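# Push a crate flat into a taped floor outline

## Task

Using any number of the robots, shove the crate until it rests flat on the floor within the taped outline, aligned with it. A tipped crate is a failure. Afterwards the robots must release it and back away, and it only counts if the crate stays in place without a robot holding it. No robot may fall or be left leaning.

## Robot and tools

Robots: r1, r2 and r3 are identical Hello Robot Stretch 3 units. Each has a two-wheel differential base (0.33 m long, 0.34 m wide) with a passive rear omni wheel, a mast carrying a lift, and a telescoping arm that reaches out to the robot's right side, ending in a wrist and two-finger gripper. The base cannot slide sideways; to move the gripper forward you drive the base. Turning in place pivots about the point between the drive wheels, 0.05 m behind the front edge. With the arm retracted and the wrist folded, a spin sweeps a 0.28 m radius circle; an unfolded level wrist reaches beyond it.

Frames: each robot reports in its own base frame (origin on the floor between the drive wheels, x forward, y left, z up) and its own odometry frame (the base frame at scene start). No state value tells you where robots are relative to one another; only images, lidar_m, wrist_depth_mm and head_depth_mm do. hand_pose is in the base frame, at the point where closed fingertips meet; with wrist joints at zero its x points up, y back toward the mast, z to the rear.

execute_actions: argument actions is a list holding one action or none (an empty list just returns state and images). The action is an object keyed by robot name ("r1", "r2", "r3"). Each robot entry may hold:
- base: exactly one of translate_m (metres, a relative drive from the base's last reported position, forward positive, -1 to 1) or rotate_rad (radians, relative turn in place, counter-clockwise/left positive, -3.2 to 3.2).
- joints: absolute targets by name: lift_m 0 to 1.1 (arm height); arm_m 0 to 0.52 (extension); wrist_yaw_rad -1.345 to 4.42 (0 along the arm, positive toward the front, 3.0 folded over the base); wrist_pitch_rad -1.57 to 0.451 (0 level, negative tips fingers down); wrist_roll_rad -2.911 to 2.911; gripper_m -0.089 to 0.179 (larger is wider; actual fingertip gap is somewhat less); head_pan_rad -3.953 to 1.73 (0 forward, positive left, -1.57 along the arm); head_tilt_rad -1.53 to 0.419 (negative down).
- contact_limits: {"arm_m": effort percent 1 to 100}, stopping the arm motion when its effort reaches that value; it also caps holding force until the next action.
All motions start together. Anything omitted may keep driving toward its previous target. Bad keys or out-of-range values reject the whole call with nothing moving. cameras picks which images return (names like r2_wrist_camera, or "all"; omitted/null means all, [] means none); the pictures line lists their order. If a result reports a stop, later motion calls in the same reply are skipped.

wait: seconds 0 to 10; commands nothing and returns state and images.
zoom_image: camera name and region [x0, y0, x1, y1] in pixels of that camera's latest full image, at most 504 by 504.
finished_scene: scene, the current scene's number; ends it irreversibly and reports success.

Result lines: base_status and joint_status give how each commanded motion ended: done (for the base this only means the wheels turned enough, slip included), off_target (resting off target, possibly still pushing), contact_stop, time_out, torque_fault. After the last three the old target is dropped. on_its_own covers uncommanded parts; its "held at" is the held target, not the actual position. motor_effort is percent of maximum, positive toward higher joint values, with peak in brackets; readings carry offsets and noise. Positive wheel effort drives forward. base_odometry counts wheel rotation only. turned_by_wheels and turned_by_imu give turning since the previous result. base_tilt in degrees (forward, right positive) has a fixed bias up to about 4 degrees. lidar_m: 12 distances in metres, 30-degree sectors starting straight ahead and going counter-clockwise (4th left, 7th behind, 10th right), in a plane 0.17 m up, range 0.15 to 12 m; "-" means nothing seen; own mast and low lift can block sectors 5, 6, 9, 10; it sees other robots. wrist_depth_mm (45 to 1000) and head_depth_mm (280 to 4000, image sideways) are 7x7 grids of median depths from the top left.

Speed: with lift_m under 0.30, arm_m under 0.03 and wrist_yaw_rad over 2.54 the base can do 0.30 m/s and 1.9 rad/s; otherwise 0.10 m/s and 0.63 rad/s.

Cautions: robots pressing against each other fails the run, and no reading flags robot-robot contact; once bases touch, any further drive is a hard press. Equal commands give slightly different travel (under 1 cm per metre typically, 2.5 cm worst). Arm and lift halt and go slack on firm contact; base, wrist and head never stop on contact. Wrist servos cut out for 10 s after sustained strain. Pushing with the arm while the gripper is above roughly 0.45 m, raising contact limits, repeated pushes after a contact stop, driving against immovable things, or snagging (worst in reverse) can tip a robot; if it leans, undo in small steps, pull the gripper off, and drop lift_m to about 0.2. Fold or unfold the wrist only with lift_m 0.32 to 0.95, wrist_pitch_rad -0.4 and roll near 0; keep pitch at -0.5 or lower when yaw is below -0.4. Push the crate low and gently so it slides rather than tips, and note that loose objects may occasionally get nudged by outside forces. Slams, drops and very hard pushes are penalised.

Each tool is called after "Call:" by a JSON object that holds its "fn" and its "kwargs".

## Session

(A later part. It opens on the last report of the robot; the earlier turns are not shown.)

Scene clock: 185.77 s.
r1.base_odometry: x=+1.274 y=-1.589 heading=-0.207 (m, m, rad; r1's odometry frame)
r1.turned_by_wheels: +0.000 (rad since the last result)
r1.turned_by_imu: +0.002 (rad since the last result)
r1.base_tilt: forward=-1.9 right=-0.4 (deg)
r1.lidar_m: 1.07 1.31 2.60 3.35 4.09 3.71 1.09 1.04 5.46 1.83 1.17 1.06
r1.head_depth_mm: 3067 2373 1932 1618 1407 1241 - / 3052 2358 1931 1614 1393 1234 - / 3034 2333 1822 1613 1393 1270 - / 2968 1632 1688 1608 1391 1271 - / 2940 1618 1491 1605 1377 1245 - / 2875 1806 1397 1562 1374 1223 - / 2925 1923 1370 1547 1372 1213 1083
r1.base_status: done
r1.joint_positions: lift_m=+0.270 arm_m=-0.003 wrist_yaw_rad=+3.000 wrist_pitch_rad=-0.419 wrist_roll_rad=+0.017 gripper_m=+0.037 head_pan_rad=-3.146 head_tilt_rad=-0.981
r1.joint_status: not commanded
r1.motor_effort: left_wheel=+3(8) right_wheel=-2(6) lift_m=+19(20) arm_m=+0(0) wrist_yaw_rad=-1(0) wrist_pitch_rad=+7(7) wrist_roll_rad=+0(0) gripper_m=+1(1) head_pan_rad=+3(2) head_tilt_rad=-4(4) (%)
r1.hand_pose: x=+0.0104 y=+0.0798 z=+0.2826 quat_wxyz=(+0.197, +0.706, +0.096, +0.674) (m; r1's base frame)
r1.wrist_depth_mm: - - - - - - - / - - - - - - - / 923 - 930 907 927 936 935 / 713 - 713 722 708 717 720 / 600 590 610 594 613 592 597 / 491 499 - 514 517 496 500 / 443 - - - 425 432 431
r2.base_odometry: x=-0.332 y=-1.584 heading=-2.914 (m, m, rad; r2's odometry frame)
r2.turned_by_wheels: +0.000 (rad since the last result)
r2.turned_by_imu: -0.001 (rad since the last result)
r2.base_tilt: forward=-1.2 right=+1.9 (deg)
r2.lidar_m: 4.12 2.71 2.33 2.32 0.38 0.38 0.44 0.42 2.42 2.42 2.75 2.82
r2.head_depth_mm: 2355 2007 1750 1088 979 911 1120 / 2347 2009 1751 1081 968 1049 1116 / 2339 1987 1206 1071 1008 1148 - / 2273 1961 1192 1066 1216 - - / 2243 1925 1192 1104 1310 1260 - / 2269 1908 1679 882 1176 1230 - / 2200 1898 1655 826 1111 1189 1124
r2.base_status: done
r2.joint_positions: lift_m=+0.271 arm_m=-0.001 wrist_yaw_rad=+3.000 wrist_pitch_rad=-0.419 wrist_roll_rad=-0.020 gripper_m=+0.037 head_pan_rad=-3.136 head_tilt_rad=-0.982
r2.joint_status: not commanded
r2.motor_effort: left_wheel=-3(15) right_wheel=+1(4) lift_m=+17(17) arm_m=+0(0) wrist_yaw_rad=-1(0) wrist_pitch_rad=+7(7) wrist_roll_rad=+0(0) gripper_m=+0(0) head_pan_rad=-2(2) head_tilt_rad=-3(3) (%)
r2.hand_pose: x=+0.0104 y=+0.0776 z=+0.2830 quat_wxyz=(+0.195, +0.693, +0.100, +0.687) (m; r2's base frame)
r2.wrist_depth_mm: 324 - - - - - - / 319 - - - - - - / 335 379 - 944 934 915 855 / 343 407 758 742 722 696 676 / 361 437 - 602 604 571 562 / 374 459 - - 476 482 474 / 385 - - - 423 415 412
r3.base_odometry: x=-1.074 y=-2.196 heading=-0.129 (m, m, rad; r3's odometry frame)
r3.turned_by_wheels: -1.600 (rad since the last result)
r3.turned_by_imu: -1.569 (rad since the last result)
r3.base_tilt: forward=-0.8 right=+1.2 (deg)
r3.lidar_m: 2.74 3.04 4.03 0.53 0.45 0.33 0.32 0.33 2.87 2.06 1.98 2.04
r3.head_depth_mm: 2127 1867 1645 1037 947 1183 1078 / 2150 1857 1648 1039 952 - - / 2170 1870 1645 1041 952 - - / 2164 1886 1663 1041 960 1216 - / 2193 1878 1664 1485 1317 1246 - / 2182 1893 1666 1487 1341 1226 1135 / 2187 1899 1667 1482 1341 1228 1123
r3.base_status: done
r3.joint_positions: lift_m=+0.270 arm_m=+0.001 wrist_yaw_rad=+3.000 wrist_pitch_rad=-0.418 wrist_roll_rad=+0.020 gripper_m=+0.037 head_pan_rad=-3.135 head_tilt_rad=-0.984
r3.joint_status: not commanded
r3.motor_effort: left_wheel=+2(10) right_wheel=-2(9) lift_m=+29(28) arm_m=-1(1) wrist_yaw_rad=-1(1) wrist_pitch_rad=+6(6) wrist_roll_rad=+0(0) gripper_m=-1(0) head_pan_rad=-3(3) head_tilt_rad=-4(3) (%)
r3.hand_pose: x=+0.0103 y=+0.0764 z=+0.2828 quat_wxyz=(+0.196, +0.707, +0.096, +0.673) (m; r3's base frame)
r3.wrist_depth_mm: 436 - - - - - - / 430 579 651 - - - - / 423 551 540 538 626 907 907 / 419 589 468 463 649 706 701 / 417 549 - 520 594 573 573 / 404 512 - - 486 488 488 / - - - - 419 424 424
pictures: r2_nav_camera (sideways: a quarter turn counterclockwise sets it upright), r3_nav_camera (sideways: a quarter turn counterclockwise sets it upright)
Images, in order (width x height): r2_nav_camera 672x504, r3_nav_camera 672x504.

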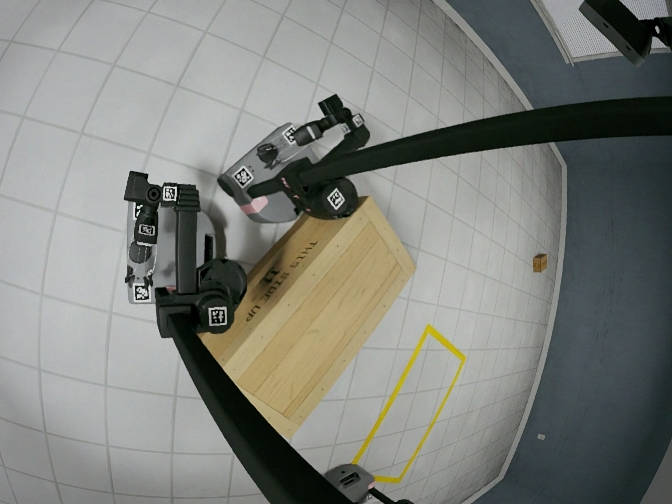

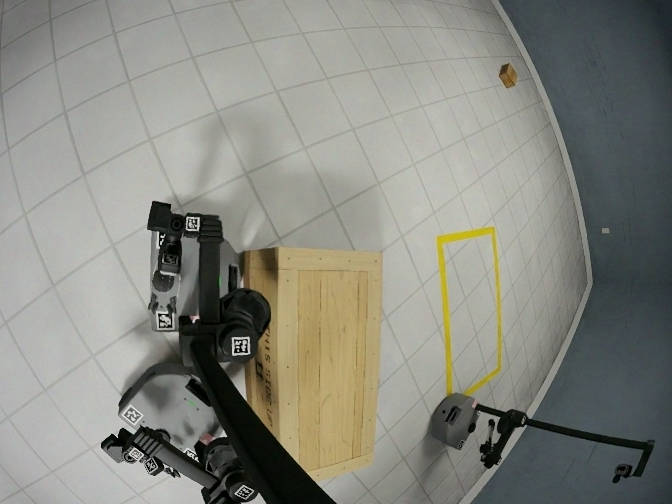

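Call:
{"fn": "execute_actions", "kwargs": {"actions": [{"r1":{"base":{"translate_m":0.15}},"r3":{"base":{"translate_m":-0.03}},"r2":{"base":{"translate_m":-0.07}}}], "cameras": []}}

Call:
{"fn": "execute_actions", "kwargs": {"actions": [{"r1":{"base":{"translate_m":0.15}},"r2":{"base":{"rotate_rad":-0.77}}}], "cameras": []}}

Call:
{"fn": "execute_actions", "kwargs": {"actions": [{"r1":{"base":{"rotate_rad":0.75},"joints":{"head_pan_rad":1.65,"head_tilt_rad":-0.8}},"r3":{"base":{"translate_m":-0.25}},"r2":{"base":{"translate_m":-0.27}}}], "cameras": ["r2_nav_camera","r3_nav_camera"]}}

Scene clock: 192.17 s.
r1.base_odometry: x=+1.421 y=-1.620 heading=-0.207 (m, m, rad; r1's odometry frame)
r1.turned_by_wheels: +0.000 (rad since the last result)
r1.turned_by_imu: +0.002 (rad since the last result)
r1.base_tilt: forward=-2.0 right=-0.5 (deg)
r1.lidar_m: 0.93 1.14 2.26 3.31 4.05 3.84 1.22 1.18 5.47 1.58 1.01 0.92
r1.head_depth_mm: 3060 2378 1941 1620 1405 1237 - / 2990 2355 1915 1616 1398 1236 - / 3033 2188 1917 1605 1387 1267 - / 2999 1685 1807 1616 1389 1272 - / 2677 1621 1680 1588 1388 1234 - / 2810 1593 1509 1586 1385 1221 - / 2937 1581 1581 1596 1370 1212 1089
r1.base_status: done
r1.joint_positions: lift_m=+0.270 arm_m=-0.003 wrist_yaw_rad=+3.000 wrist_pitch_rad=-0.419 wrist_roll_rad=+0.017 gripper_m=+0.037 head_pan_rad=-3.146 head_tilt_rad=-0.981
r1.joint_status: not commanded
r1.motor_effort: left_wheel=+2(8) right_wheel=-2(6) lift_m=+19(20) arm_m=+0(1) wrist_yaw_rad=+0(1) wrist_pitch_rad=+7(7) wrist_roll_rad=+0(0) gripper_m=-2(0) head_pan_rad=+1(3) head_tilt_rad=-4(3) (%)
r1.hand_pose: x=+0.0104 y=+0.0798 z=+0.2826 quat_wxyz=(+0.197, +0.706, +0.096, +0.674) (m; r1's base frame)
r1.wrist_depth_mm: - - - - - - - / - - - - - - - / 936 - 904 920 943 935 940 / 709 - 705 719 724 732 741 / 586 587 609 583 610 586 590 / 496 496 - 516 519 496 498 / 442 - - - 421 433 432
r2.base_odometry: x=-0.264 y=-1.568 heading=-2.914 (m, m, rad; r2's odometry frame)
r2.turned_by_wheels: +0.000 (rad since the last result)
r2.turned_by_imu: -0.001 (rad since the last result)
r2.base_tilt: forward=-1.2 right=+1.9 (deg)
r2.lidar_m: 4.17 2.73 2.34 0.38 0.33 0.33 0.38 0.37 2.40 2.41 2.73 2.88
r2.head_depth_mm: 2417 2030 1765 1096 976 900 1122 / 2376 1996 1738 1082 970 916 1118 / 2309 1976 1719 1068 975 986 - / 2279 1967 1196 1060 1040 - - / 2276 1928 1690 1065 1293 1267 - / 2227 1905 1668 920 1013 1202 - / 2218 1886 1666 877 838 1165 1121
r2.base_status: done
r2.joint_positions: lift_m=+0.271 arm_m=-0.001 wrist_yaw_rad=+3.000 wrist_pitch_rad=-0.419 wrist_roll_rad=-0.020 gripper_m=+0.037 head_pan_rad=-3.136 head_tilt_rad=-0.982
r2.joint_status: not commanded
r2.motor_effort: left_wheel=-3(15) right_wheel=+1(4) lift_m=+17(17) arm_m=+0(0) wrist_yaw_rad=+0(1) wrist_pitch_rad=+6(7) wrist_roll_rad=+0(0) gripper_m=-1(0) head_pan_rad=-2(3) head_tilt_rad=-3(3) (%)
r2.hand_pose: x=+0.0104 y=+0.0776 z=+0.2830 quat_wxyz=(+0.195, +0.693, +0.100, +0.687) (m; r2's base frame)
r2.wrist_depth_mm: 287 - - - - - - / 280 - - - - - - / 292 332 - 977 938 887 874 / 306 355 736 743 723 703 683 / 318 382 - 603 601 570 559 / 334 399 - - 475 483 476 / 338 - - - 423 415 411
r3.base_odometry: x=-1.103 y=-2.192 heading=-0.129 (m, m, rad; r3's odometry frame)
r3.turned_by_wheels: +0.000 (rad since the last result)
r3.turned_by_imu: +0.000 (rad since the last result)
r3.base_tilt: forward=-0.8 right=+1.2 (deg)
r3.lidar_m: 2.76 3.06 3.96 0.48 0.40 0.30 0.29 0.30 2.89 2.08 1.99 2.06
r3.head_depth_mm: 2158 1861 1646 1030 934 1171 965 / 2165 1865 1652 1041 940 - - / 2153 1862 1655 1040 942 - - / 2171 1876 1661 1041 945 1085 - / 2157 1886 1657 1489 1319 1242 - / 2183 1888 1668 1481 1346 1223 1132 / 2194 1899 1667 1491 1346 1228 1129
r3.base_status: done
r3.joint_positions: lift_m=+0.270 arm_m=+0.001 wrist_yaw_rad=+3.000 wrist_pitch_rad=-0.418 wrist_roll_rad=+0.020 gripper_m=+0.037 head_pan_rad=-3.135 head_tilt_rad=-0.984
r3.joint_status: not commanded
r3.motor_effort: left_wheel=+2(8) right_wheel=-2(10) lift_m=+28(29) arm_m=-1(1) wrist_yaw_rad=+0(1) wrist_pitch_rad=+6(6) wrist_roll_rad=+0(0) gripper_m=+0(0) head_pan_rad=-4(3) head_tilt_rad=-4(3) (%)
r3.hand_pose: x=+0.0103 y=+0.0764 z=+0.2828 quat_wxyz=(+0.196, +0.707, +0.096, +0.673) (m; r3's base frame)
r3.wrist_depth_mm: 389 - - - - - - / 385 513 619 - - - - / 385 517 537 540 841 940 933 / 375 536 421 441 646 706 697 / 373 536 - 451 581 565 575 / 362 502 - - 482 488 492 / - - - - 423 427 422
pictures: none
No camera images: the call's "cameras" was empty. Leave "cameras" out to get every camera's image.

Scene clock: 194.37 s.
r1.base_odometry: x=+1.568 y=-1.651 heading=-0.207 (m, m, rad; r1's odometry frame)
r1.turned_by_wheels: +0.000 (rad since the last result)
r1.turned_by_imu: +0.001 (rad since the last result)
r1.base_tilt: forward=-1.8 right=-0.4 (deg)
r1.lidar_m: 0.78 0.97 1.90 3.25 4.03 4.00 1.35 1.32 5.54 1.35 0.86 0.78
r1.head_depth_mm: 3052 2409 1926 1629 1414 1232 - / 3015 2368 1909 1621 1407 1229 - / 3057 2167 1899 1617 1391 1270 - / 2992 1762 1879 1618 1390 1275 - / 2072 1660 1786 1598 1374 1236 - / 2697 1605 1689 1585 1378 1223 - / 2962 1644 1772 1578 1379 1207 1087
r1.base_status: done
r1.joint_positions: lift_m=+0.270 arm_m=-0.003 wrist_yaw_rad=+3.000 wrist_pitch_rad=-0.419 wrist_roll_rad=+0.017 gripper_m=+0.037 head_pan_rad=-3.146 head_tilt_rad=-0.981
r1.joint_status: not commanded
r1.motor_effort: left_wheel=+2(8) right_wheel=-2(7) lift_m=+20(19) arm_m=-1(1) wrist_yaw_rad=-1(1) wrist_pitch_rad=+7(7) wrist_roll_rad=+0(0) gripper_m=+0(1) head_pan_rad=+3(3) head_tilt_rad=-2(4) (%)
r1.hand_pose: x=+0.0104 y=+0.0798 z=+0.2826 quat_wxyz=(+0.197, +0.706, +0.096, +0.674) (m; r1's base frame)
r1.wrist_depth_mm: - - - - - - - / - - - - - - - / 906 - 922 941 938 927 941 / 714 - 724 731 713 720 723 / 580 590 615 586 618 590 593 / 491 495 - 520 516 505 508 / 440 - - - 420 432 436
r2.base_odometry: x=-0.264 y=-1.568 heading=+2.599 (m, m, rad; r2's odometry frame)
r2.turned_by_wheels: -0.770 (rad since the last result)
r2.turned_by_imu: -0.780 (rad since the last result)
r2.base_tilt: forward=-1.2 right=+1.9 (deg)
r2.lidar_m: 2.87 2.88 3.34 2.43 2.35 0.34 0.33 0.34 0.37 0.37 2.41 2.48
r2.head_depth_mm: 1986 1929 1758 1537 1396 1267 1123 / 2350 1973 1734 1545 1385 1250 1117 / 2330 1983 1720 1074 980 1173 - / 2276 1940 1701 1067 972 - - / 2259 1931 1697 1051 962 1218 - / 2231 1899 1660 1046 963 1220 - / 2209 1901 1668 1037 963 1200 1119
r2.base_status: done
r2.joint_positions: lift_m=+0.271 arm_m=-0.001 wrist_yaw_rad=+3.000 wrist_pitch_rad=-0.419 wrist_roll_rad=-0.020 gripper_m=+0.037 head_pan_rad=-3.136 head_tilt_rad=-0.982
r2.joint_status: not commanded
r2.motor_effort: left_wheel=+2(13) right_wheel=-1(5) lift_m=+17(17) arm_m=+0(0) wrist_yaw_rad=+0(0) wrist_pitch_rad=+8(7) wrist_roll_rad=+0(0) gripper_m=+0(0) head_pan_rad=-2(2) head_tilt_rad=-3(4) (%)
r2.hand_pose: x=+0.0104 y=+0.0776 z=+0.2830 quat_wxyz=(+0.195, +0.693, +0.100, +0.687) (m; r2's base frame)
r2.wrist_depth_mm: - - - - - - - / - - - - - - - / - - 988 942 944 887 873 / 827 801 770 749 725 702 682 / 656 628 - 595 596 566 554 / 533 535 - - 483 480 474 / 448 - - - 422 418 410
r3.base_odometry: x=-1.103 y=-2.192 heading=-0.129 (m, m, rad; r3's odometry frame)
r3.turned_by_wheels: +0.000 (rad since the last result)
r3.turned_by_imu: +0.000 (rad since the last result)
r3.base_tilt: forward=-0.7 right=+1.2 (deg)
r3.lidar_m: 2.77 3.08 3.98 0.48 0.40 0.30 0.29 0.30 2.89 2.08 1.99 2.06
r3.head_depth_mm: 2150 1861 1640 1039 935 1170 1081 / 2135 1875 1645 1039 939 - - / 2148 1867 1648 1038 945 - - / 2169 1873 1651 1040 943 1086 - / 2167 1887 1654 1485 1322 1240 - / 2184 1883 1662 1486 1344 1231 1137 / 2182 1907 1668 1500 1352 1231 1132
r3.base_status: not commanded
r3.joint_positions: lift_m=+0.270 arm_m=+0.001 wrist_yaw_rad=+3.000 wrist_pitch_rad=-0.418 wrist_roll_rad=+0.020 gripper_m=+0.037 head_pan_rad=-3.135 head_tilt_rad=-0.984
r3.joint_status: not commanded
r3.motor_effort: left_wheel=+2(2) right_wheel=-2(2) lift_m=+28(28) arm_m=+0(1) wrist_yaw_rad=-1(0) wrist_pitch_rad=+6(6) wrist_roll_rad=+0(0) gripper_m=+0(0) head_pan_rad=-3(3) head_tilt_rad=-4(4) (%)
r3.hand_pose: x=+0.0103 y=+0.0764 z=+0.2828 quat_wxyz=(+0.196, +0.707, +0.096, +0.673) (m; r3's base frame)
r3.wrist_depth_mm: 388 - - 637 - - - / 387 508 - - - - - / 382 498 535 537 922 905 904 / 379 536 472 481 712 703 708 / 381 529 - 529 604 576 580 / 361 506 - - 489 490 478 / - - - - 419 429 425
pictures: none
No camera images: the call's "cameras" was empty. Leave "cameras" out to get every camera's image.

Scene clock: 197.10 s.
r1.base_odometry: x=+1.568 y=-1.651 heading=+0.543 (m, m, rad; r1's odometry frame)
r1.turned_by_wheels: +0.750 (rad since the last result)
r1.turned_by_imu: +0.753 (rad since the last result)
r1.base_tilt: forward=-2.0 right=-0.4 (deg)
r1.lidar_m: 1.18 3.23 3.43 4.10 1.39 1.13 4.75 2.41 1.04 0.80 0.78 0.83
r1.head_depth_mm: - 3575 2475 1935 1567 1323 1143 / - 3440 2496 1922 1559 1325 1143 / 3956 3526 2442 1897 1552 1307 1136 / 3797 3381 2427 1902 1554 1314 1134 / 3682 3375 2420 1912 1536 1300 1143 / 3459 3336 2412 1862 1565 1326 - / 3417 3360 2453 1937 - - 1084
r1.base_status: done
r1.joint_positions: lift_m=+0.270 arm_m=-0.003 wrist_yaw_rad=+3.000 wrist_pitch_rad=-0.419 wrist_roll_rad=+0.017 gripper_m=+0.037 head_pan_rad=+1.643 head_tilt_rad=-0.803
r1.joint_status: all done
r1.motor_effort: left_wheel=+0(6) right_wheel=+3(9) lift_m=+20(19) arm_m=+0(0) wrist_yaw_rad=-1(1) wrist_pitch_rad=+7(7) wrist_roll_rad=+0(0) gripper_m=+0(0) head_pan_rad=+3(33) head_tilt_rad=+1(17) (%)
r1.hand_pose: x=+0.0104 y=+0.0798 z=+0.2826 quat_wxyz=(+0.197, +0.706, +0.096, +0.674) (m; r1's base frame)
r1.wrist_depth_mm: - - - - - - - / - - - - - - - / 899 - 933 932 930 944 945 / 719 - 709 711 719 719 715 / 589 590 604 584 621 588 592 / 498 500 - 520 519 495 506 / 438 - - - 423 428 432
r2.base_odometry: x=-0.033 y=-1.708 heading=+2.599 (m, m, rad; r2's odometry frame)
r2.turned_by_wheels: -0.001 (rad since the last result)
r2.turned_by_imu: +0.003 (rad since the last result)
r2.base_tilt: forward=-1.2 right=+1.8 (deg)
r2.lidar_m: 3.11 3.14 3.14 2.29 2.23 0.29 0.28 0.28 0.36 0.35 2.54 2.63
r2.head_depth_mm: 2260 1813 1742 1554 1386 1274 1126 / 2348 1986 1724 1534 1378 1253 1115 / 2311 1961 1724 1088 967 960 - / 2290 1956 1712 1061 958 - - / 2252 1923 1673 1054 951 993 - / 2227 1923 1666 1042 939 1063 - / 2203 1875 1662 1040 933 1141 1127
r2.base_status: translate_m off_target (by the wheels' count: -0.2696 of -0.2700)
r2.joint_positions: lift_m=+0.270 arm_m=-0.001 wrist_yaw_rad=+3.000 wrist_pitch_rad=-0.418 wrist_roll_rad=-0.020 gripper_m=+0.037 head_pan_rad=-3.136 head_tilt_rad=-0.983
r2.joint_status: not commanded
r2.on_its_own: left_wheel is at rest, and its effort (-77) is outside its rest range (-18 to +18); right_wheel is at rest, and its effort (-27) is outside its rest range (-18 to +18)
r2.motor_effort: left_wheel=-77(100) right_wheel=-27(53) lift_m=+20(21) arm_m=+0(0) wrist_yaw_rad=+0(2) wrist_pitch_rad=+7(7) wrist_roll_rad=+0(0) gripper_m=+0(0) head_pan_rad=-2(2) head_tilt_rad=-3(3) (%)
r2.hand_pose: x=+0.0104 y=+0.0777 z=+0.2831 quat_wxyz=(+0.195, +0.693, +0.100, +0.687) (m; r2's base frame)
r2.wrist_depth_mm: - - - - - - - / - - - - - - - / - - - 961 936 894 874 / 812 796 771 744 709 705 689 / 640 621 - 600 595 567 556 / 534 529 - - 477 484 472 / 350 - - - 429 410 415
r3.base_odometry: x=-1.351 y=-2.160 heading=-0.130 (m, m, rad; r3's odometry frame)
r3.turned_by_wheels: -0.001 (rad since the last result)
r3.turned_by_imu: +0.021 (rad since the last result)
r3.base_tilt: forward=-0.7 right=+1.2 (deg)
r3.lidar_m: 2.94 3.24 3.76 0.47 0.42 0.29 0.28 0.28 2.94 2.15 2.08 2.15
r3.head_depth_mm: 2161 1857 1638 1036 936 1178 1081 / 2150 1884 1648 1040 940 969 - / 2194 1874 1647 1041 947 - - / 2179 1875 1653 1042 945 1033 - / 2170 1891 1648 1450 1311 1241 - / 2190 1901 1667 1477 1335 1228 1138 / 2197 1909 1666 1490 1343 1234 1130
r3.base_status: translate_m off_target (by the wheels' count: -0.2498 of -0.2500)
r3.joint_positions: lift_m=+0.270 arm_m=+0.001 wrist_yaw_rad=+3.000 wrist_pitch_rad=-0.418 wrist_roll_rad=+0.020 gripper_m=+0.037 head_pan_rad=-3.135 head_tilt_rad=-0.984
r3.joint_status: not commanded
r3.on_its_own: left_wheel is at rest, and its effort (-32) is outside its rest range (-18 to +18)
r3.motor_effort: left_wheel=-32(79) right_wheel=-10(86) lift_m=+28(29) arm_m=-1(0) wrist_yaw_rad=-1(2) wrist_pitch_rad=+6(6) wrist_roll_rad=+0(0) gripper_m=+0(1) head_pan_rad=-4(3) head_tilt_rad=-3(4) (%)
r3.hand_pose: x=+0.0103 y=+0.0764 z=+0.2828 quat_wxyz=(+0.196, +0.707, +0.096, +0.673) (m; r3's base frame)
r3.wrist_depth_mm: 429 - 625 - - - - / 419 569 703 - - - - / 410 515 541 876 923 893 909 / 396 502 465 645 699 687 704 / 385 547 - 576 597 574 572 / 375 520 - - 484 481 488 / - - - - 425 426 421
pictures: r2_nav_camera (sideways: a quarter turn counterclockwise sets it upright), r3_nav_camera (sideways: a quarter turn counterclockwise sets it upright)
Images, in order (width x height): r2_nav_camera 672x504, r3_nav_camera 672x504.

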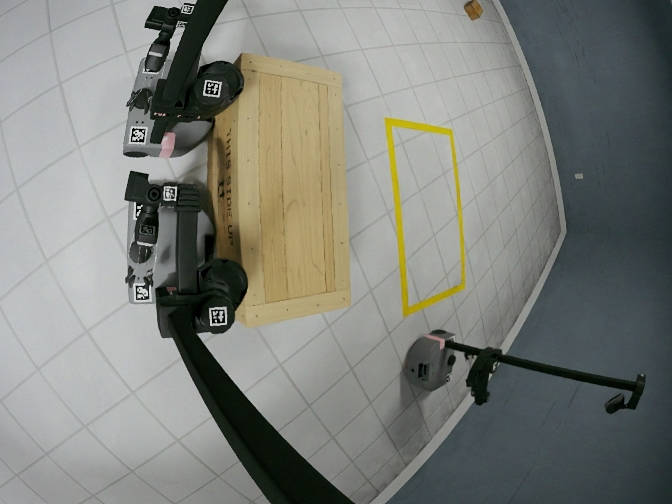

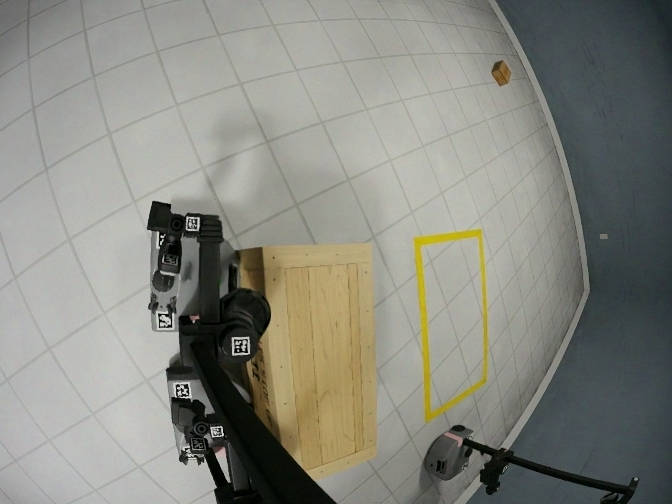

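Call:
{"fn": "execute_actions", "kwargs": {"actions": [{"r3":{"base":{"translate_m":-0.3}},"r2":{"base":{"translate_m":-0.27}}}], "cameras": ["r2_nav_camera","r3_nav_camera","r1_nav_camera"]}}

Scene clock: 202.43 s.
r1.base_odometry: x=+1.568 y=-1.651 heading=+0.543 (m, m, rad; r1's odometry frame)
r1.turned_by_wheels: +0.000 (rad since the last result)
r1.turned_by_imu: +0.001 (rad since the last result)
r1.base_tilt: forward=-1.9 right=-0.4 (deg)
r1.lidar_m: 1.18 3.23 3.44 4.10 1.01 0.92 4.75 2.42 1.04 0.80 0.78 0.82
r1.head_depth_mm: - 3511 2479 1936 1579 1324 1152 / - 3460 2451 1907 1575 1331 1139 / 3975 3460 2457 1899 1556 1314 1141 / 3824 3364 2417 1897 1554 1309 1135 / 3625 3471 2434 1890 1540 1305 1144 / 3485 3386 2387 1876 1562 1329 - / 3332 3303 2452 1925 - - 1083
r1.base_status: not commanded
r1.joint_positions: lift_m=+0.270 arm_m=-0.003 wrist_yaw_rad=+3.000 wrist_pitch_rad=-0.419 wrist_roll_rad=+0.017 gripper_m=+0.037 head_pan_rad=+1.643 head_tilt_rad=-0.803
r1.joint_status: not commanded
r1.motor_effort: left_wheel=+0(1) right_wheel=+3(3) lift_m=+20(20) arm_m=+0(1) wrist_yaw_rad=-1(0) wrist_pitch_rad=+7(7) wrist_roll_rad=+0(0) gripper_m=-1(1) head_pan_rad=+3(3) head_tilt_rad=+2(2) (%)
r1.hand_pose: x=+0.0104 y=+0.0798 z=+0.2826 quat_wxyz=(+0.197, +0.706, +0.096, +0.674) (m; r1's base frame)
r1.wrist_depth_mm: - - - - - - - / - - - - - - - / 936 - 917 946 936 940 933 / 702 - 715 713 721 730 725 / 587 580 601 591 605 597 594 / 486 504 - 516 510 498 500 / 444 - - - 424 428 434
r2.base_odometry: x=+0.198 y=-1.847 heading=+2.599 (m, m, rad; r2's odometry frame)
r2.turned_by_wheels: +0.000 (rad since the last result)
r2.turned_by_imu: +0.050 (rad since the last result)
r2.base_tilt: forward=-1.3 right=+1.8 (deg)
r2.lidar_m: 3.37 4.63 2.81 2.13 2.11 0.29 0.28 0.28 0.38 0.35 2.66 2.81
r2.head_depth_mm: 2386 2018 1707 1551 1391 1280 1128 / 2352 1998 1728 1540 1382 1257 1123 / 2307 1969 1729 1088 962 925 - / 2287 1944 1695 1060 956 - - / 2255 1938 1690 1059 947 998 - / 2217 1896 1670 1042 943 1094 - / 2190 1881 1647 1043 933 1162 1118
r2.base_status: done
r2.joint_positions: lift_m=+0.270 arm_m=-0.001 wrist_yaw_rad=+3.000 wrist_pitch_rad=-0.418 wrist_roll_rad=-0.020 gripper_m=+0.037 head_pan_rad=-3.136 head_tilt_rad=-0.983
r2.joint_status: not commanded
r2.motor_effort: left_wheel=-10(92) right_wheel=-9(41) lift_m=+20(20) arm_m=+0(0) wrist_yaw_rad=+0(0) wrist_pitch_rad=+7(7) wrist_roll_rad=+0(0) gripper_m=+0(1) head_pan_rad=-1(2) head_tilt_rad=-3(3) (%)
r2.hand_pose: x=+0.0104 y=+0.0777 z=+0.2831 quat_wxyz=(+0.195, +0.693, +0.100, +0.687) (m; r2's base frame)
r2.wrist_depth_mm: - - - - - - - / - - - - - - - / - - 989 966 965 897 883 / 823 780 767 756 711 693 682 / 660 624 - 601 597 574 554 / 537 530 - - 477 486 470 / 338 - - - 428 416 412
r3.base_odometry: x=-1.648 y=-2.121 heading=-0.131 (m, m, rad; r3's odometry frame)
r3.turned_by_wheels: +0.000 (rad since the last result)
r3.turned_by_imu: +0.065 (rad since the last result)
r3.base_tilt: forward=-0.7 right=+1.3 (deg)
r3.lidar_m: 3.36 3.46 3.35 0.47 0.40 0.29 0.28 0.28 2.95 2.26 2.21 2.34
r3.head_depth_mm: 2144 1863 1635 1036 935 1171 1076 / 2164 1868 1653 1042 938 925 - / 2177 1882 1659 1042 947 - - / 2176 1870 1659 1043 941 1042 - / 2177 1877 1649 1464 1313 1242 - / 2179 1880 1663 1487 1344 1232 1135 / 2199 1900 1669 1494 1340 1231 1130
r3.base_status: translate_m off_target (by the wheels' count: -0.2996 of -0.3000)
r3.joint_positions: lift_m=+0.270 arm_m=+0.001 wrist_yaw_rad=+3.000 wrist_pitch_rad=-0.418 wrist_roll_rad=+0.020 gripper_m=+0.037 head_pan_rad=-3.135 head_tilt_rad=-0.984
r3.joint_status: not commanded
r3.on_its_own: left_wheel is at rest, and its effort (-54) is outside its rest range (-18 to +18); right_wheel is at rest, and its effort (-59) is outside its rest range (-18 to +18)
r3.motor_effort: left_wheel=-54(76) right_wheel=-59(85) lift_m=+28(28) arm_m=-1(0) wrist_yaw_rad=+0(1) wrist_pitch_rad=+6(6) wrist_roll_rad=-1(0) gripper_m=-1(0) head_pan_rad=-3(3) head_tilt_rad=-4(4) (%)
r3.hand_pose: x=+0.0103 y=+0.0764 z=+0.2828 quat_wxyz=(+0.196, +0.707, +0.096, +0.673) (m; r3's base frame)
r3.wrist_depth_mm: 386 - - - - - - / 380 506 696 - - - - / 375 495 539 580 906 901 882 / 369 504 468 497 702 716 693 / 365 537 - 552 598 585 579 / 355 500 - - 486 486 489 / - - - - 423 425 421
pictures: r1_nav_camera (sideways: a quarter turn counterclockwise sets it upright), r2_nav_camera (sideways: a quarter turn counterclockwise sets it upright), r3_nav_camera (sideways: a quarter turn counterclockwise sets it upright)
Images, in order (width x height): r1_nav_camera 672x504, r2_nav_camera 672x504, r3_nav_camera 672x504.

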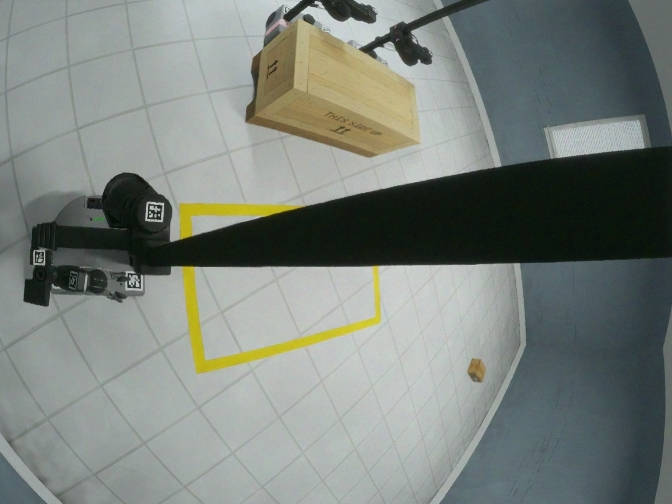

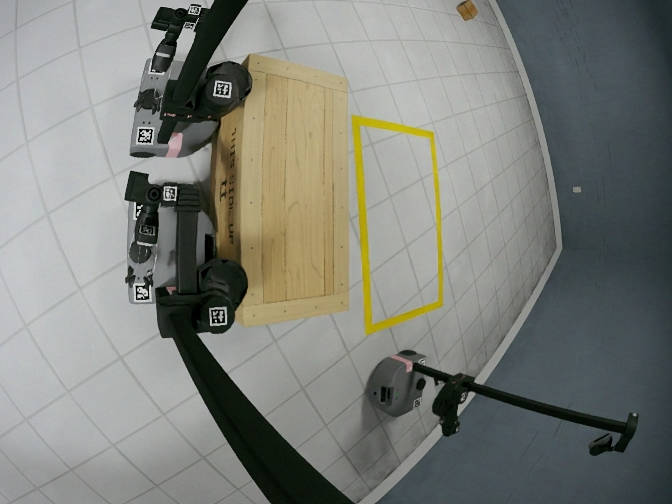

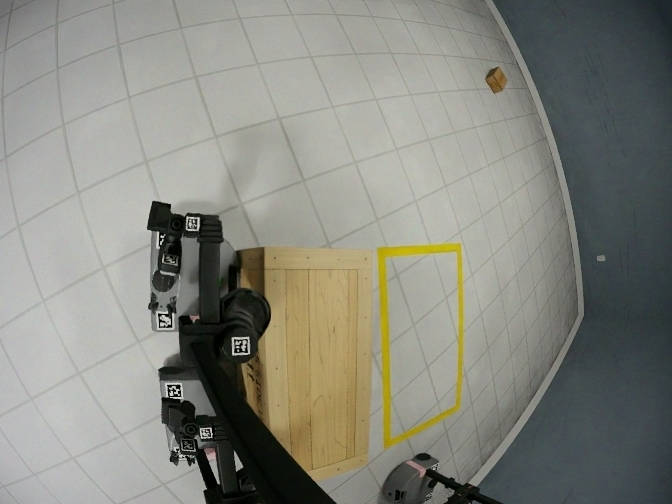

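Call:
{"fn": "execute_actions", "kwargs": {"actions": [{"r1":{"base":{"rotate_rad":-1.11},"joints":{"head_pan_rad":-3.14,"head_tilt_rad":-0.99}},"r3":{"base":{"translate_m":0.005}},"r2":{"base":{"translate_m":0.12}}}], "cameras": []}}

Call:
{"fn": "execute_actions", "kwargs": {"actions": [{"r1":{"base":{"translate_m":-0.78}}}], "cameras": []}}

Call:
{"fn": "execute_actions", "kwargs": {"actions": [{"r1":{"base":{"rotate_rad":1.05}}}], "cameras": ["r1_nav_camera"]}}

Scene clock: 216.33 s.
r1.base_odometry: x=+1.568 y=-1.651 heading=-0.567 (m, m, rad; r1's odometry frame)
r1.turned_by_wheels: -1.110 (rad since the last result)
r1.turned_by_imu: -1.111 (rad since the last result)
r1.base_tilt: forward=-1.9 right=-0.5 (deg)
r1.lidar_m: 0.78 0.81 1.11 3.09 3.36 4.14 1.07 0.92 4.74 2.96 1.10 0.81
r1.head_depth_mm: 3085 2367 1928 1625 1400 1240 - / 3048 2377 1923 1628 1388 1234 1140 / 3080 2370 1895 1607 1399 1273 - / 3031 2347 1863 1601 1391 1259 - / 3009 1640 1640 1603 1390 1240 - / 2944 1612 1392 1487 1389 1217 - / 2921 1575 1318 1457 1388 1216 1087
r1.base_status: done
r1.joint_positions: lift_m=+0.270 arm_m=-0.003 wrist_yaw_rad=+3.000 wrist_pitch_rad=-0.419 wrist_roll_rad=+0.017 gripper_m=+0.037 head_pan_rad=-3.133 head_tilt_rad=-0.979
r1.joint_status: all done
r1.motor_effort: left_wheel=+2(8) right_wheel=-3(8) lift_m=+19(19) arm_m=-1(0) wrist_yaw_rad=+0(1) wrist_pitch_rad=+7(7) wrist_roll_rad=+0(0) gripper_m=+1(0) head_pan_rad=-3(30) head_tilt_rad=-5(19) (%)
r1.hand_pose: x=+0.0104 y=+0.0798 z=+0.2826 quat_wxyz=(+0.197, +0.706, +0.096, +0.674) (m; r1's base frame)
r1.wrist_depth_mm: - - - - - - 776 / - - - - - - 799 / 933 - 897 914 927 909 776 / 717 - 723 714 725 705 724 / 591 592 605 584 612 592 591 / 492 492 - 515 517 503 503 / 447 - - - 418 435 436
r2.base_odometry: x=+0.095 y=-1.785 heading=+2.599 (m, m, rad; r2's odometry frame)
r2.turned_by_wheels: +0.000 (rad since the last result)
r2.turned_by_imu: -0.001 (rad since the last result)
r2.base_tilt: forward=-1.1 right=+1.7 (deg)
r2.lidar_m: 3.24 4.52 2.89 2.20 2.16 0.41 0.40 0.40 0.38 0.48 2.61 2.74
r2.head_depth_mm: 2305 1753 1720 1545 1386 1281 1121 / 2346 1989 1726 1530 1382 1249 1115 / 2308 1963 1712 1072 1028 1295 - / 2296 1950 1693 1060 1026 - - / 2263 1926 1697 1052 1017 1262 - / 2221 1908 1681 1048 1021 1231 - / 2185 1893 1655 1034 1018 1210 1124
r2.base_status: done
r2.joint_positions: lift_m=+0.270 arm_m=-0.001 wrist_yaw_rad=+3.000 wrist_pitch_rad=-0.418 wrist_roll_rad=-0.020 gripper_m=+0.037 head_pan_rad=-3.136 head_tilt_rad=-0.983
r2.joint_status: not commanded
r2.motor_effort: left_wheel=-2(10) right_wheel=+1(5) lift_m=+20(20) arm_m=+0(0) wrist_yaw_rad=-1(0) wrist_pitch_rad=+6(7) wrist_roll_rad=+0(0) gripper_m=+1(0) head_pan_rad=-2(2) head_tilt_rad=-3(3) (%)
r2.hand_pose: x=+0.0104 y=+0.0777 z=+0.2831 quat_wxyz=(+0.195, +0.693, +0.100, +0.687) (m; r2's base frame)
r2.wrist_depth_mm: - - - - - - - / - - - - - - - / - - - 977 920 900 884 / 827 790 766 739 725 710 669 / 650 637 - 603 595 577 562 / 535 525 - - 480 484 473 / 468 - - - 422 417 407
r3.base_odometry: x=-1.643 y=-2.122 heading=-0.131 (m, m, rad; r3's odometry frame)
r3.turned_by_wheels: +0.000 (rad since the last result)
r3.turned_by_imu: +0.000 (rad since the last result)
r3.base_tilt: forward=-0.7 right=+1.2 (deg)
r3.lidar_m: 3.34 3.46 0.49 0.48 0.41 0.29 0.28 0.29 2.94 2.26 2.20 2.33
r3.head_depth_mm: 2143 1871 1647 1037 936 1167 1082 / 2159 1869 1642 1037 940 948 - / 2140 1874 1643 1035 942 - - / 2165 1868 1652 1047 944 1061 - / 2181 1881 1657 1464 1314 1236 - / 2181 1888 1656 1488 1342 1230 1138 / 2194 1893 1666 1480 1354 1231 1131
r3.base_status: done
r3.joint_positions: lift_m=+0.270 arm_m=+0.001 wrist_yaw_rad=+3.000 wrist_pitch_rad=-0.418 wrist_roll_rad=+0.020 gripper_m=+0.037 head_pan_rad=-3.135 head_tilt_rad=-0.984
r3.joint_status: not commanded
r3.motor_effort: left_wheel=+0(44) right_wheel=+1(49) lift_m=+28(28) arm_m=+0(1) wrist_yaw_rad=-1(1) wrist_pitch_rad=+6(6) wrist_roll_rad=+0(0) gripper_m=-1(1) head_pan_rad=-3(3) head_tilt_rad=-4(4) (%)
r3.hand_pose: x=+0.0103 y=+0.0764 z=+0.2828 quat_wxyz=(+0.196, +0.707, +0.096, +0.673) (m; r3's base frame)
r3.wrist_depth_mm: 395 - - - - - - / 391 513 - - - - - / 380 516 545 543 856 902 913 / 379 527 481 483 665 701 698 / 375 536 - 535 574 581 569 / 361 498 - - 487 487 483 / - - - - 424 422 426
pictures: none
No camera images: the call's "cameras" was empty. Leave "cameras" out to get every camera's image.

Scene clock: 220.70 s.
r1.base_odometry: x=+0.910 y=-1.232 heading=-0.567 (m, m, rad; r1's odometry frame)
r1.turned_by_wheels: +0.000 (rad since the last result)
r1.turned_by_imu: +0.000 (rad since the last result)
r1.base_tilt: forward=-2.1 right=-0.3 (deg)
r1.lidar_m: 1.56 1.62 2.23 3.23 3.37 3.32 0.55 0.38 0.36 0.36 2.22 1.62
r1.head_depth_mm: 2850 2388 1930 1627 1403 1236 - / 2887 2364 1937 1617 1400 1236 1132 / 2854 2343 1901 1612 1387 1272 - / 2862 2352 1904 1590 1391 1272 - / 2815 2315 1909 1152 1293 1237 - / 2877 2300 1890 1120 1011 1158 - / 2848 2268 1885 1116 972 887 1042
r1.base_status: done
r1.joint_positions: lift_m=+0.270 arm_m=-0.003 wrist_yaw_rad=+3.000 wrist_pitch_rad=-0.419 wrist_roll_rad=+0.017 gripper_m=+0.037 head_pan_rad=-3.133 head_tilt_rad=-0.979
r1.joint_status: not commanded
r1.motor_effort: left_wheel=+1(6) right_wheel=-2(10) lift_m=+20(19) arm_m=+0(1) wrist_yaw_rad=+0(1) wrist_pitch_rad=+7(7) wrist_roll_rad=+0(0) gripper_m=-1(0) head_pan_rad=-2(2) head_tilt_rad=-4(4) (%)
r1.hand_pose: x=+0.0104 y=+0.0798 z=+0.2826 quat_wxyz=(+0.197, +0.706, +0.096, +0.674) (m; r1's base frame)
r1.wrist_depth_mm: - - - - - - - / - - - - - - - / 913 - 940 942 909 949 945 / 719 - 722 722 719 725 721 / 586 583 604 589 607 585 596 / 500 501 - 518 517 499 503 / 437 - - - 425 434 429
r2.base_odometry: x=+0.095 y=-1.785 heading=+2.599 (m, m, rad; r2's odometry frame)
r2.turned_by_wheels: +0.000 (rad since the last result)
r2.turned_by_imu: -0.001 (rad since the last result)
r2.base_tilt: forward=-1.2 right=+1.9 (deg)
r2.lidar_m: 3.26 4.52 2.89 2.19 2.17 0.41 0.40 0.41 0.38 0.48 2.61 2.74
r2.head_depth_mm: 2378 2001 1745 1546 1391 1277 1117 / 2322 1988 1720 1531 1389 1256 1116 / 2303 1986 1710 1068 1027 1293 - / 2247 1597 1485 1063 1023 - - / 2194 1266 1492 1054 1022 1253 - / 2251 1881 1679 1045 1018 1243 - / 2214 1879 1654 1031 1019 1217 1117
r2.base_status: not commanded
r2.joint_positions: lift_m=+0.270 arm_m=-0.001 wrist_yaw_rad=+3.000 wrist_pitch_rad=-0.418 wrist_roll_rad=-0.020 gripper_m=+0.037 head_pan_rad=-3.136 head_tilt_rad=-0.983
r2.joint_status: not commanded
r2.motor_effort: left_wheel=-2(2) right_wheel=+1(0) lift_m=+20(20) arm_m=+0(0) wrist_yaw_rad=-1(0) wrist_pitch_rad=+7(7) wrist_roll_rad=+0(0) gripper_m=-1(0) head_pan_rad=-2(2) head_tilt_rad=-3(3) (%)
r2.hand_pose: x=+0.0104 y=+0.0777 z=+0.2831 quat_wxyz=(+0.195, +0.693, +0.100, +0.687) (m; r2's base frame)
r2.wrist_depth_mm: - - - - - - - / - - - - - - - / - - - 995 935 893 851 / 809 812 752 741 728 701 680 / 642 625 - 595 613 573 551 / 537 528 - - 479 484 468 / 464 - - - 430 416 410
r3.base_odometry: x=-1.643 y=-2.122 heading=-0.131 (m, m, rad; r3's odometry frame)
r3.turned_by_wheels: +0.000 (rad since the last result)
r3.turned_by_imu: +0.000 (rad since the last result)
r3.base_tilt: forward=-0.7 right=+1.2 (deg)
r3.lidar_m: 3.34 3.45 0.49 0.48 0.40 0.29 0.28 0.29 2.94 2.25 2.20 2.33
r3.head_depth_mm: 2166 1854 1461 1040 937 1172 1085 / 2159 1888 1644 1041 939 945 - / 2160 1881 1654 1042 938 - - / 2168 1871 1648 1044 942 1062 - / 2167 1874 1663 1460 1306 1234 - / 2169 1889 1663 1502 1340 1225 1139 / 2175 1902 1664 1488 1341 1230 1128
r3.base_status: not commanded
r3.joint_positions: lift_m=+0.270 arm_m=+0.001 wrist_yaw_rad=+3.000 wrist_pitch_rad=-0.418 wrist_roll_rad=+0.020 gripper_m=+0.037 head_pan_rad=-3.135 head_tilt_rad=-0.984
r3.joint_status: not commanded
r3.motor_effort: left_wheel=+0(0) right_wheel=+1(1) lift_m=+28(28) arm_m=-1(1) wrist_yaw_rad=-1(0) wrist_pitch_rad=+6(6) wrist_roll_rad=+0(0) gripper_m=+0(0) head_pan_rad=-3(3) head_tilt_rad=-4(4) (%)
r3.hand_pose: x=+0.0103 y=+0.0764 z=+0.2828 quat_wxyz=(+0.196, +0.707, +0.096, +0.673) (m; r3's base frame)
r3.wrist_depth_mm: 392 - - - - - - / 389 513 - - - - - / 383 513 542 545 873 942 932 / 377 535 475 480 625 709 710 / 372 539 - 535 570 573 583 / 362 501 - - 486 487 484 / - - - - 416 422 428
pictures: none
No camera images: the call's "cameras" was empty. Leave "cameras" out to get every camera's image.

Scene clock: 222.63 s.
r1.base_odometry: x=+0.910 y=-1.232 heading=+0.483 (m, m, rad; r1's odometry frame)
r1.turned_by_wheels: +1.050 (rad since the last result)
r1.turned_by_imu: +1.053 (rad since the last result)
r1.base_tilt: forward=-2.0 right=-0.5 (deg)
r1.lidar_m: 2.22 3.23 3.36 3.33 0.55 0.38 0.36 0.36 2.22 1.62 1.56 1.62
r1.head_depth_mm: 3099 2234 1155 1139 988 1198 - / 3101 2361 1922 1141 981 1191 1140 / 2909 2348 1826 1128 983 1089 - / 2976 2353 1534 1128 978 1057 - / 2738 2243 1567 1120 973 1158 - / 3042 2298 1898 1594 1381 1208 - / 2958 2300 1880 1597 1381 1202 1082
r1.base_status: done
r1.joint_positions: lift_m=+0.270 arm_m=-0.003 wrist_yaw_rad=+3.000 wrist_pitch_rad=-0.419 wrist_roll_rad=+0.017 gripper_m=+0.037 head_pan_rad=-3.134 head_tilt_rad=-0.979
r1.joint_status: not commanded
r1.motor_effort: left_wheel=-1(6) right_wheel=+3(10) lift_m=+20(20) arm_m=-1(0) wrist_yaw_rad=-1(0) wrist_pitch_rad=+7(7) wrist_roll_rad=+0(0) gripper_m=+1(1) head_pan_rad=-2(3) head_tilt_rad=-4(4) (%)
r1.hand_pose: x=+0.0104 y=+0.0798 z=+0.2826 quat_wxyz=(+0.197, +0.706, +0.096, +0.674) (m; r1's base frame)
r1.wrist_depth_mm: - - - - - - - / - - - - - - - / 654 - 915 937 931 954 934 / 633 - 720 728 707 706 726 / 565 590 612 586 618 595 596 / 494 496 - 515 519 502 498 / 444 - - - 422 432 434
r2.base_odometry: x=+0.095 y=-1.785 heading=+2.599 (m, m, rad; r2's odometry frame)
r2.turned_by_wheels: +0.000 (rad since the last result)
r2.turned_by_imu: +0.000 (rad since the last result)
r2.base_tilt: forward=-1.2 right=+1.8 (deg)
r2.lidar_m: 3.23 4.50 2.88 2.20 2.16 0.42 0.40 0.41 0.38 0.48 2.60 2.74
r2.head_depth_mm: 2383 2003 1758 1557 1385 1276 1124 / 2358 1989 1741 1542 1378 1258 1123 / 2297 1845 1549 1075 1028 1283 - / 2276 1209 1478 1062 1025 - - / 2138 1168 1483 1055 1022 1262 - / 2224 1918 1664 1049 1019 1238 - / 2226 1891 1652 1043 1014 1208 1113
r2.base_status: not commanded
r2.joint_positions: lift_m=+0.270 arm_m=-0.001 wrist_yaw_rad=+3.000 wrist_pitch_rad=-0.418 wrist_roll_rad=-0.020 gripper_m=+0.037 head_pan_rad=-3.136 head_tilt_rad=-0.983
r2.joint_status: not commanded
r2.motor_effort: left_wheel=-2(2) right_wheel=+1(1) lift_m=+19(20) arm_m=+0(0) wrist_yaw_rad=-1(0) wrist_pitch_rad=+7(7) wrist_roll_rad=+0(0) gripper_m=-1(0) head_pan_rad=-2(2) head_tilt_rad=-3(3) (%)
r2.hand_pose: x=+0.0104 y=+0.0777 z=+0.2831 quat_wxyz=(+0.195, +0.693, +0.100, +0.687) (m; r2's base frame)
r2.wrist_depth_mm: - - - - - - - / - - - - - - - / - - - 962 946 905 867 / 832 806 765 749 726 689 687 / 657 637 - 606 604 573 563 / 533 538 - - 485 483 474 / 463 - - - 428 412 408
r3.base_odometry: x=-1.643 y=-2.122 heading=-0.131 (m, m, rad; r3's odometry frame)
r3.turned_by_wheels: +0.000 (rad since the last result)
r3.turned_by_imu: +0.000 (rad since the last result)
r3.base_tilt: forward=-0.7 right=+1.3 (deg)
r3.lidar_m: 3.34 3.48 0.49 0.48 0.40 0.29 0.28 0.29 2.94 2.26 2.21 2.34
r3.head_depth_mm: 2165 1856 1642 1029 935 1171 1086 / 2151 1864 1648 1034 938 945 - / 2169 1868 1662 1044 939 - - / 2162 1877 1653 1041 943 1060 - / 2165 1873 1658 1459 1305 1236 - / 2180 1898 1670 1491 1338 1234 1140 / 2194 1894 1661 1492 1344 1235 1125
r3.base_status: not commanded
r3.joint_positions: lift_m=+0.270 arm_m=+0.001 wrist_yaw_rad=+3.000 wrist_pitch_rad=-0.418 wrist_roll_rad=+0.020 gripper_m=+0.037 head_pan_rad=-3.135 head_tilt_rad=-0.984
r3.joint_status: not commanded
r3.motor_effort: left_wheel=+0(0) right_wheel=+1(2) lift_m=+28(28) arm_m=-1(0) wrist_yaw_rad=+0(1) wrist_pitch_rad=+6(6) wrist_roll_rad=+0(0) gripper_m=+0(0) head_pan_rad=-3(3) head_tilt_rad=-5(4) (%)
r3.hand_pose: x=+0.0103 y=+0.0764 z=+0.2828 quat_wxyz=(+0.196, +0.707, +0.096, +0.673) (m; r3's base frame)
r3.wrist_depth_mm: 394 - - - - - - / 389 518 - - - - - / 383 508 534 539 862 908 898 / 381 532 480 477 653 699 710 / 371 537 - 540 580 575 573 / 363 503 - - 485 489 489 / - - - - 417 420 427
pictures: r1_nav_camera (sideways: a quarter turn counterclockwise sets it upright)
Images, in order (width x height): r1_nav_camera 672x504.

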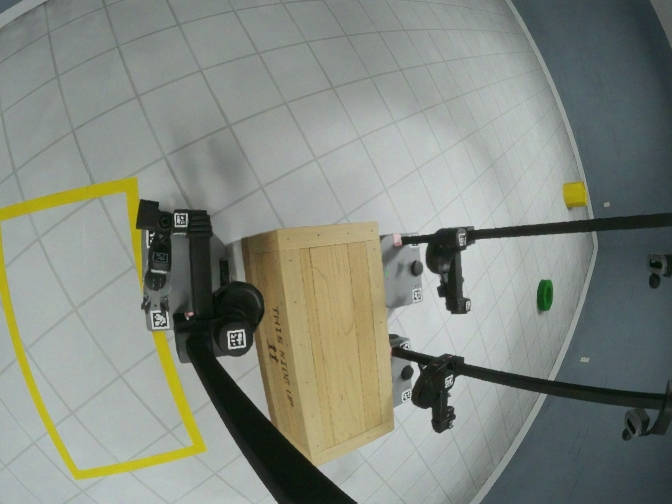

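Call:
{"fn": "execute_actions", "kwargs": {"actions": [{"r1":{"base":{"translate_m":-0.07}}}], "cameras": []}}

Call:
{"fn": "execute_actions", "kwargs": {"actions": [{"r1":{"base":{"translate_m":-0.09}},"r3":{"base":{"translate_m":-0.09}}}], "cameras": ["r3_nav_camera"]}}

Scene clock: 227.07 s.
r1.base_odometry: x=+0.848 y=-1.264 heading=+0.483 (m, m, rad; r1's odometry frame)
r1.turned_by_wheels: +0.000 (rad since the last result)
r1.turned_by_imu: +0.001 (rad since the last result)
r1.base_tilt: forward=-1.9 right=-0.4 (deg)
r1.lidar_m: 2.26 3.30 3.42 3.30 0.44 0.31 0.29 0.29 2.27 1.66 1.60 1.66
r1.head_depth_mm: 3093 2379 1117 1120 987 1089 - / 3069 2354 1934 1389 985 1029 1143 / 2919 2345 1802 1443 982 911 - / 2986 2322 1198 1396 979 902 - / 2769 2209 1159 1439 975 909 - / 3006 2313 1884 1585 1372 1198 - / 2928 2298 1873 1597 1369 1208 1085
r1.base_status: done
r1.joint_positions: lift_m=+0.270 arm_m=-0.003 wrist_yaw_rad=+3.000 wrist_pitch_rad=-0.419 wrist_roll_rad=+0.017 gripper_m=+0.037 head_pan_rad=-3.134 head_tilt_rad=-0.979
r1.joint_status: not commanded
r1.motor_effort: left_wheel=-1(8) right_wheel=+3(8) lift_m=+20(20) arm_m=-1(0) wrist_yaw_rad=+0(1) wrist_pitch_rad=+7(7) wrist_roll_rad=+0(0) gripper_m=+0(0) head_pan_rad=-1(2) head_tilt_rad=-4(5) (%)
r1.hand_pose: x=+0.0104 y=+0.0798 z=+0.2826 quat_wxyz=(+0.197, +0.706, +0.096, +0.674) (m; r1's base frame)
r1.wrist_depth_mm: 519 - - - - - - / 515 - - - - - - / 516 - 930 914 934 937 954 / 502 - 706 727 719 725 719 / 484 592 619 586 602 587 603 / 465 488 - 505 516 501 498 / 418 - - - 418 433 432
r2.base_odometry: x=+0.095 y=-1.785 heading=+2.599 (m, m, rad; r2's odometry frame)
r2.turned_by_wheels: +0.000 (rad since the last result)
r2.turned_by_imu: -0.001 (rad since the last result)
r2.base_tilt: forward=-1.1 right=+1.6 (deg)
r2.lidar_m: 3.25 4.48 2.88 2.20 2.16 0.41 0.40 0.41 0.38 0.48 2.60 2.74
r2.head_depth_mm: 2365 2030 1766 1555 1390 1271 1126 / 2342 1995 1724 1540 1375 1252 1121 / 2291 1970 1532 1073 1027 1283 - / 2309 1956 1455 1071 1026 - - / 2155 1124 1447 1054 1022 1261 - / 2221 1921 1670 1045 1020 1231 - / 2198 1883 1676 1038 1016 1217 1119
r2.base_status: not commanded
r2.joint_positions: lift_m=+0.270 arm_m=-0.001 wrist_yaw_rad=+3.000 wrist_pitch_rad=-0.418 wrist_roll_rad=-0.020 gripper_m=+0.037 head_pan_rad=-3.136 head_tilt_rad=-0.983
r2.joint_status: not commanded
r2.motor_effort: left_wheel=-2(2) right_wheel=+0(1) lift_m=+20(20) arm_m=+0(0) wrist_yaw_rad=+0(0) wrist_pitch_rad=+7(7) wrist_roll_rad=+0(0) gripper_m=+1(0) head_pan_rad=-1(2) head_tilt_rad=-3(2) (%)
r2.hand_pose: x=+0.0104 y=+0.0777 z=+0.2831 quat_wxyz=(+0.195, +0.693, +0.100, +0.687) (m; r2's base frame)
r2.wrist_depth_mm: - - - - - - - / - - - - - - - / - - - 997 936 917 869 / 798 795 759 741 724 694 681 / 649 636 - 603 598 571 550 / 532 524 - - 481 487 479 / 464 - - - 427 413 408
r3.base_odometry: x=-1.643 y=-2.122 heading=-0.131 (m, m, rad; r3's odometry frame)
r3.turned_by_wheels: +0.000 (rad since the last result)
r3.turned_by_imu: +0.000 (rad since the last result)
r3.base_tilt: forward=-0.7 right=+1.2 (deg)
r3.lidar_m: 3.33 3.45 0.49 0.48 0.40 0.29 0.28 0.29 2.94 2.25 2.21 2.34
r3.head_depth_mm: 2138 1856 1643 1037 939 1171 1086 / 2164 1872 1648 1038 943 944 - / 2156 1868 1644 1039 941 - - / 2162 1886 1656 1044 943 1056 - / 2168 1892 1662 1460 1311 1237 - / 2194 1879 1662 1485 1343 1232 1129 / 2205 1895 1668 1490 1345 1231 1134
r3.base_status: not commanded
r3.joint_positions: lift_m=+0.270 arm_m=+0.001 wrist_yaw_rad=+3.000 wrist_pitch_rad=-0.418 wrist_roll_rad=+0.020 gripper_m=+0.037 head_pan_rad=-3.135 head_tilt_rad=-0.984
r3.joint_status: not commanded
r3.motor_effort: left_wheel=+1(0) right_wheel=+1(1) lift_m=+28(28) arm_m=-1(1) wrist_yaw_rad=-1(1) wrist_pitch_rad=+6(6) wrist_roll_rad=+0(0) gripper_m=-1(0) head_pan_rad=-3(3) head_tilt_rad=-3(4) (%)
r3.hand_pose: x=+0.0103 y=+0.0764 z=+0.2828 quat_wxyz=(+0.196, +0.707, +0.096, +0.673) (m; r3's base frame)
r3.wrist_depth_mm: 391 - - - - - - / 387 521 - - - - - / 385 515 536 538 864 886 920 / 378 541 481 476 645 700 706 / 375 531 - 543 577 574 586 / 365 504 - - 489 498 489 / - - - - 418 418 423
pictures: none
No camera images: the call's "cameras" was empty. Leave "cameras" out to get every camera's image.

Scene clock: 229.20 s.
r1.base_odometry: x=+0.768 y=-1.306 heading=+0.483 (m, m, rad; r1's odometry frame)
r1.turned_by_wheels: +0.001 (rad since the last result)
r1.turned_by_imu: +0.083 (rad since the last result)
r1.base_tilt: forward=-1.9 right=-0.3 (deg)
r1.lidar_m: 2.53 3.37 3.60 0.61 0.33 0.28 0.28 0.31 2.15 1.67 1.63 1.74
r1.head_depth_mm: 3102 2367 1937 1391 990 885 - / 2916 2359 1933 1629 985 889 1107 / 3049 2376 1919 1416 984 893 - / 2886 2263 1115 1361 979 904 - / 2872 2335 1891 1605 997 958 - / 3010 2321 1883 1582 1390 1211 - / 2932 2307 1884 1594 1378 1217 1085
r1.base_status: translate_m off_target (by the wheels' count: -0.0897 of -0.0900)
r1.joint_positions: lift_m=+0.270 arm_m=-0.003 wrist_yaw_rad=+3.000 wrist_pitch_rad=-0.418 wrist_roll_rad=+0.017 gripper_m=+0.037 head_pan_rad=-3.134 head_tilt_rad=-0.980
r1.joint_status: not commanded
r1.on_its_own: right_wheel is at rest, and its effort (-57) is outside its rest range (-18 to +18)
r1.motor_effort: left_wheel=-13(29) right_wheel=-57(77) lift_m=+20(20) arm_m=-1(0) wrist_yaw_rad=+0(1) wrist_pitch_rad=+7(7) wrist_roll_rad=+0(0) gripper_m=+0(1) head_pan_rad=-2(2) head_tilt_rad=-3(5) (%)
r1.hand_pose: x=+0.0103 y=+0.0798 z=+0.2827 quat_wxyz=(+0.196, +0.706, +0.096, +0.674) (m; r1's base frame)
r1.wrist_depth_mm: 316 - - - - - - / 326 - - - - - - / 336 - 932 898 927 950 937 / 342 - 717 714 732 717 731 / 342 438 606 592 614 596 597 / 343 467 - 516 516 502 496 / 323 - - - 422 434 435
r2.base_odometry: x=+0.095 y=-1.785 heading=+2.599 (m, m, rad; r2's odometry frame)
r2.turned_by_wheels: +0.000 (rad since the last result)
r2.turned_by_imu: +0.000 (rad since the last result)
r2.base_tilt: forward=-1.2 right=+1.9 (deg)
r2.lidar_m: 3.24 4.51 2.88 2.20 2.16 0.33 0.33 0.36 0.43 0.50 2.60 2.73
r2.head_depth_mm: 2383 2018 1753 1557 1395 1279 1124 / 2350 1981 1725 1532 1374 1258 1113 / 2332 1963 1460 1087 1003 1280 - / 2278 1944 1123 1061 972 - - / 2128 1807 1394 1052 973 1247 - / 2226 1904 1664 1049 981 1232 - / 2212 1907 1657 1037 988 1217 1115
r2.base_status: not commanded
r2.joint_positions: lift_m=+0.270 arm_m=-0.001 wrist_yaw_rad=+3.000 wrist_pitch_rad=-0.418 wrist_roll_rad=-0.020 gripper_m=+0.037 head_pan_rad=-3.136 head_tilt_rad=-0.983
r2.joint_status: not commanded
r2.motor_effort: left_wheel=-2(2) right_wheel=+1(0) lift_m=+20(20) arm_m=+0(0) wrist_yaw_rad=+0(0) wrist_pitch_rad=+7(7) wrist_roll_rad=+0(0) gripper_m=+0(1) head_pan_rad=-2(2) head_tilt_rad=-3(3) (%)
r2.hand_pose: x=+0.0104 y=+0.0777 z=+0.2831 quat_wxyz=(+0.195, +0.693, +0.100, +0.687) (m; r2's base frame)
r2.wrist_depth_mm: - - - - - - - / - - - - - - - / - - - 980 943 905 878 / 818 795 762 758 728 696 680 / 643 617 - 595 599 565 557 / 542 527 - - 477 487 475 / 465 - - - 426 411 412
r3.base_odometry: x=-1.732 y=-2.110 heading=-0.131 (m, m, rad; r3's odometry frame)
r3.turned_by_wheels: +0.000 (rad since the last result)
r3.turned_by_imu: +0.147 (rad since the last result)
r3.base_tilt: forward=-0.7 right=+1.3 (deg)
r3.lidar_m: 3.51 4.87 0.50 0.48 0.30 0.27 0.27 0.33 2.65 2.23 2.23 2.51
r3.head_depth_mm: 2145 1853 1642 1037 940 888 1092 / 2172 1855 1650 1042 940 891 - / 2167 1883 1646 1041 940 - - / 2192 1892 1647 1476 951 1118 - / 2186 1888 1661 1480 1346 1244 - / 2202 1881 1671 1486 1350 1231 1134 / 2181 1891 1660 1489 1347 1232 1131
r3.base_status: translate_m off_target (by the wheels' count: -0.0896 of -0.0900)
r3.joint_positions: lift_m=+0.270 arm_m=+0.001 wrist_yaw_rad=+3.001 wrist_pitch_rad=-0.418 wrist_roll_rad=+0.020 gripper_m=+0.037 head_pan_rad=-3.135 head_tilt_rad=-0.984
r3.joint_status: not commanded
r3.on_its_own: left_wheel is at rest, and its effort (-51) is outside its rest range (-18 to +18); right_wheel is at rest, and its effort (-67) is outside its rest range (-18 to +18)
r3.motor_effort: left_wheel=-51(75) right_wheel=-67(96) lift_m=+28(28) arm_m=-1(1) wrist_yaw_rad=-1(2) wrist_pitch_rad=+6(6) wrist_roll_rad=+0(0) gripper_m=+0(1) head_pan_rad=-3(3) head_tilt_rad=-4(3) (%)
r3.hand_pose: x=+0.0103 y=+0.0764 z=+0.2828 quat_wxyz=(+0.196, +0.707, +0.096, +0.673) (m; r3's base frame)
r3.wrist_depth_mm: 269 - 556 - - - - / 277 319 596 - - - - / 281 338 660 550 545 908 889 / 289 362 661 493 472 665 707 / 295 382 - 540 512 583 583 / 292 378 - - 479 492 488 / - - - - 417 424 424
pictures: r3_nav_camera (sideways: a quarter turn counterclockwise sets it upright)
Images, in order (width x height): r3_nav_camera 672x504.

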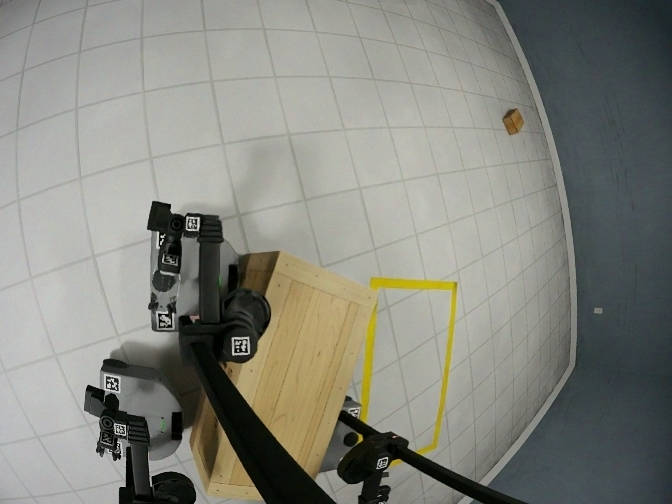

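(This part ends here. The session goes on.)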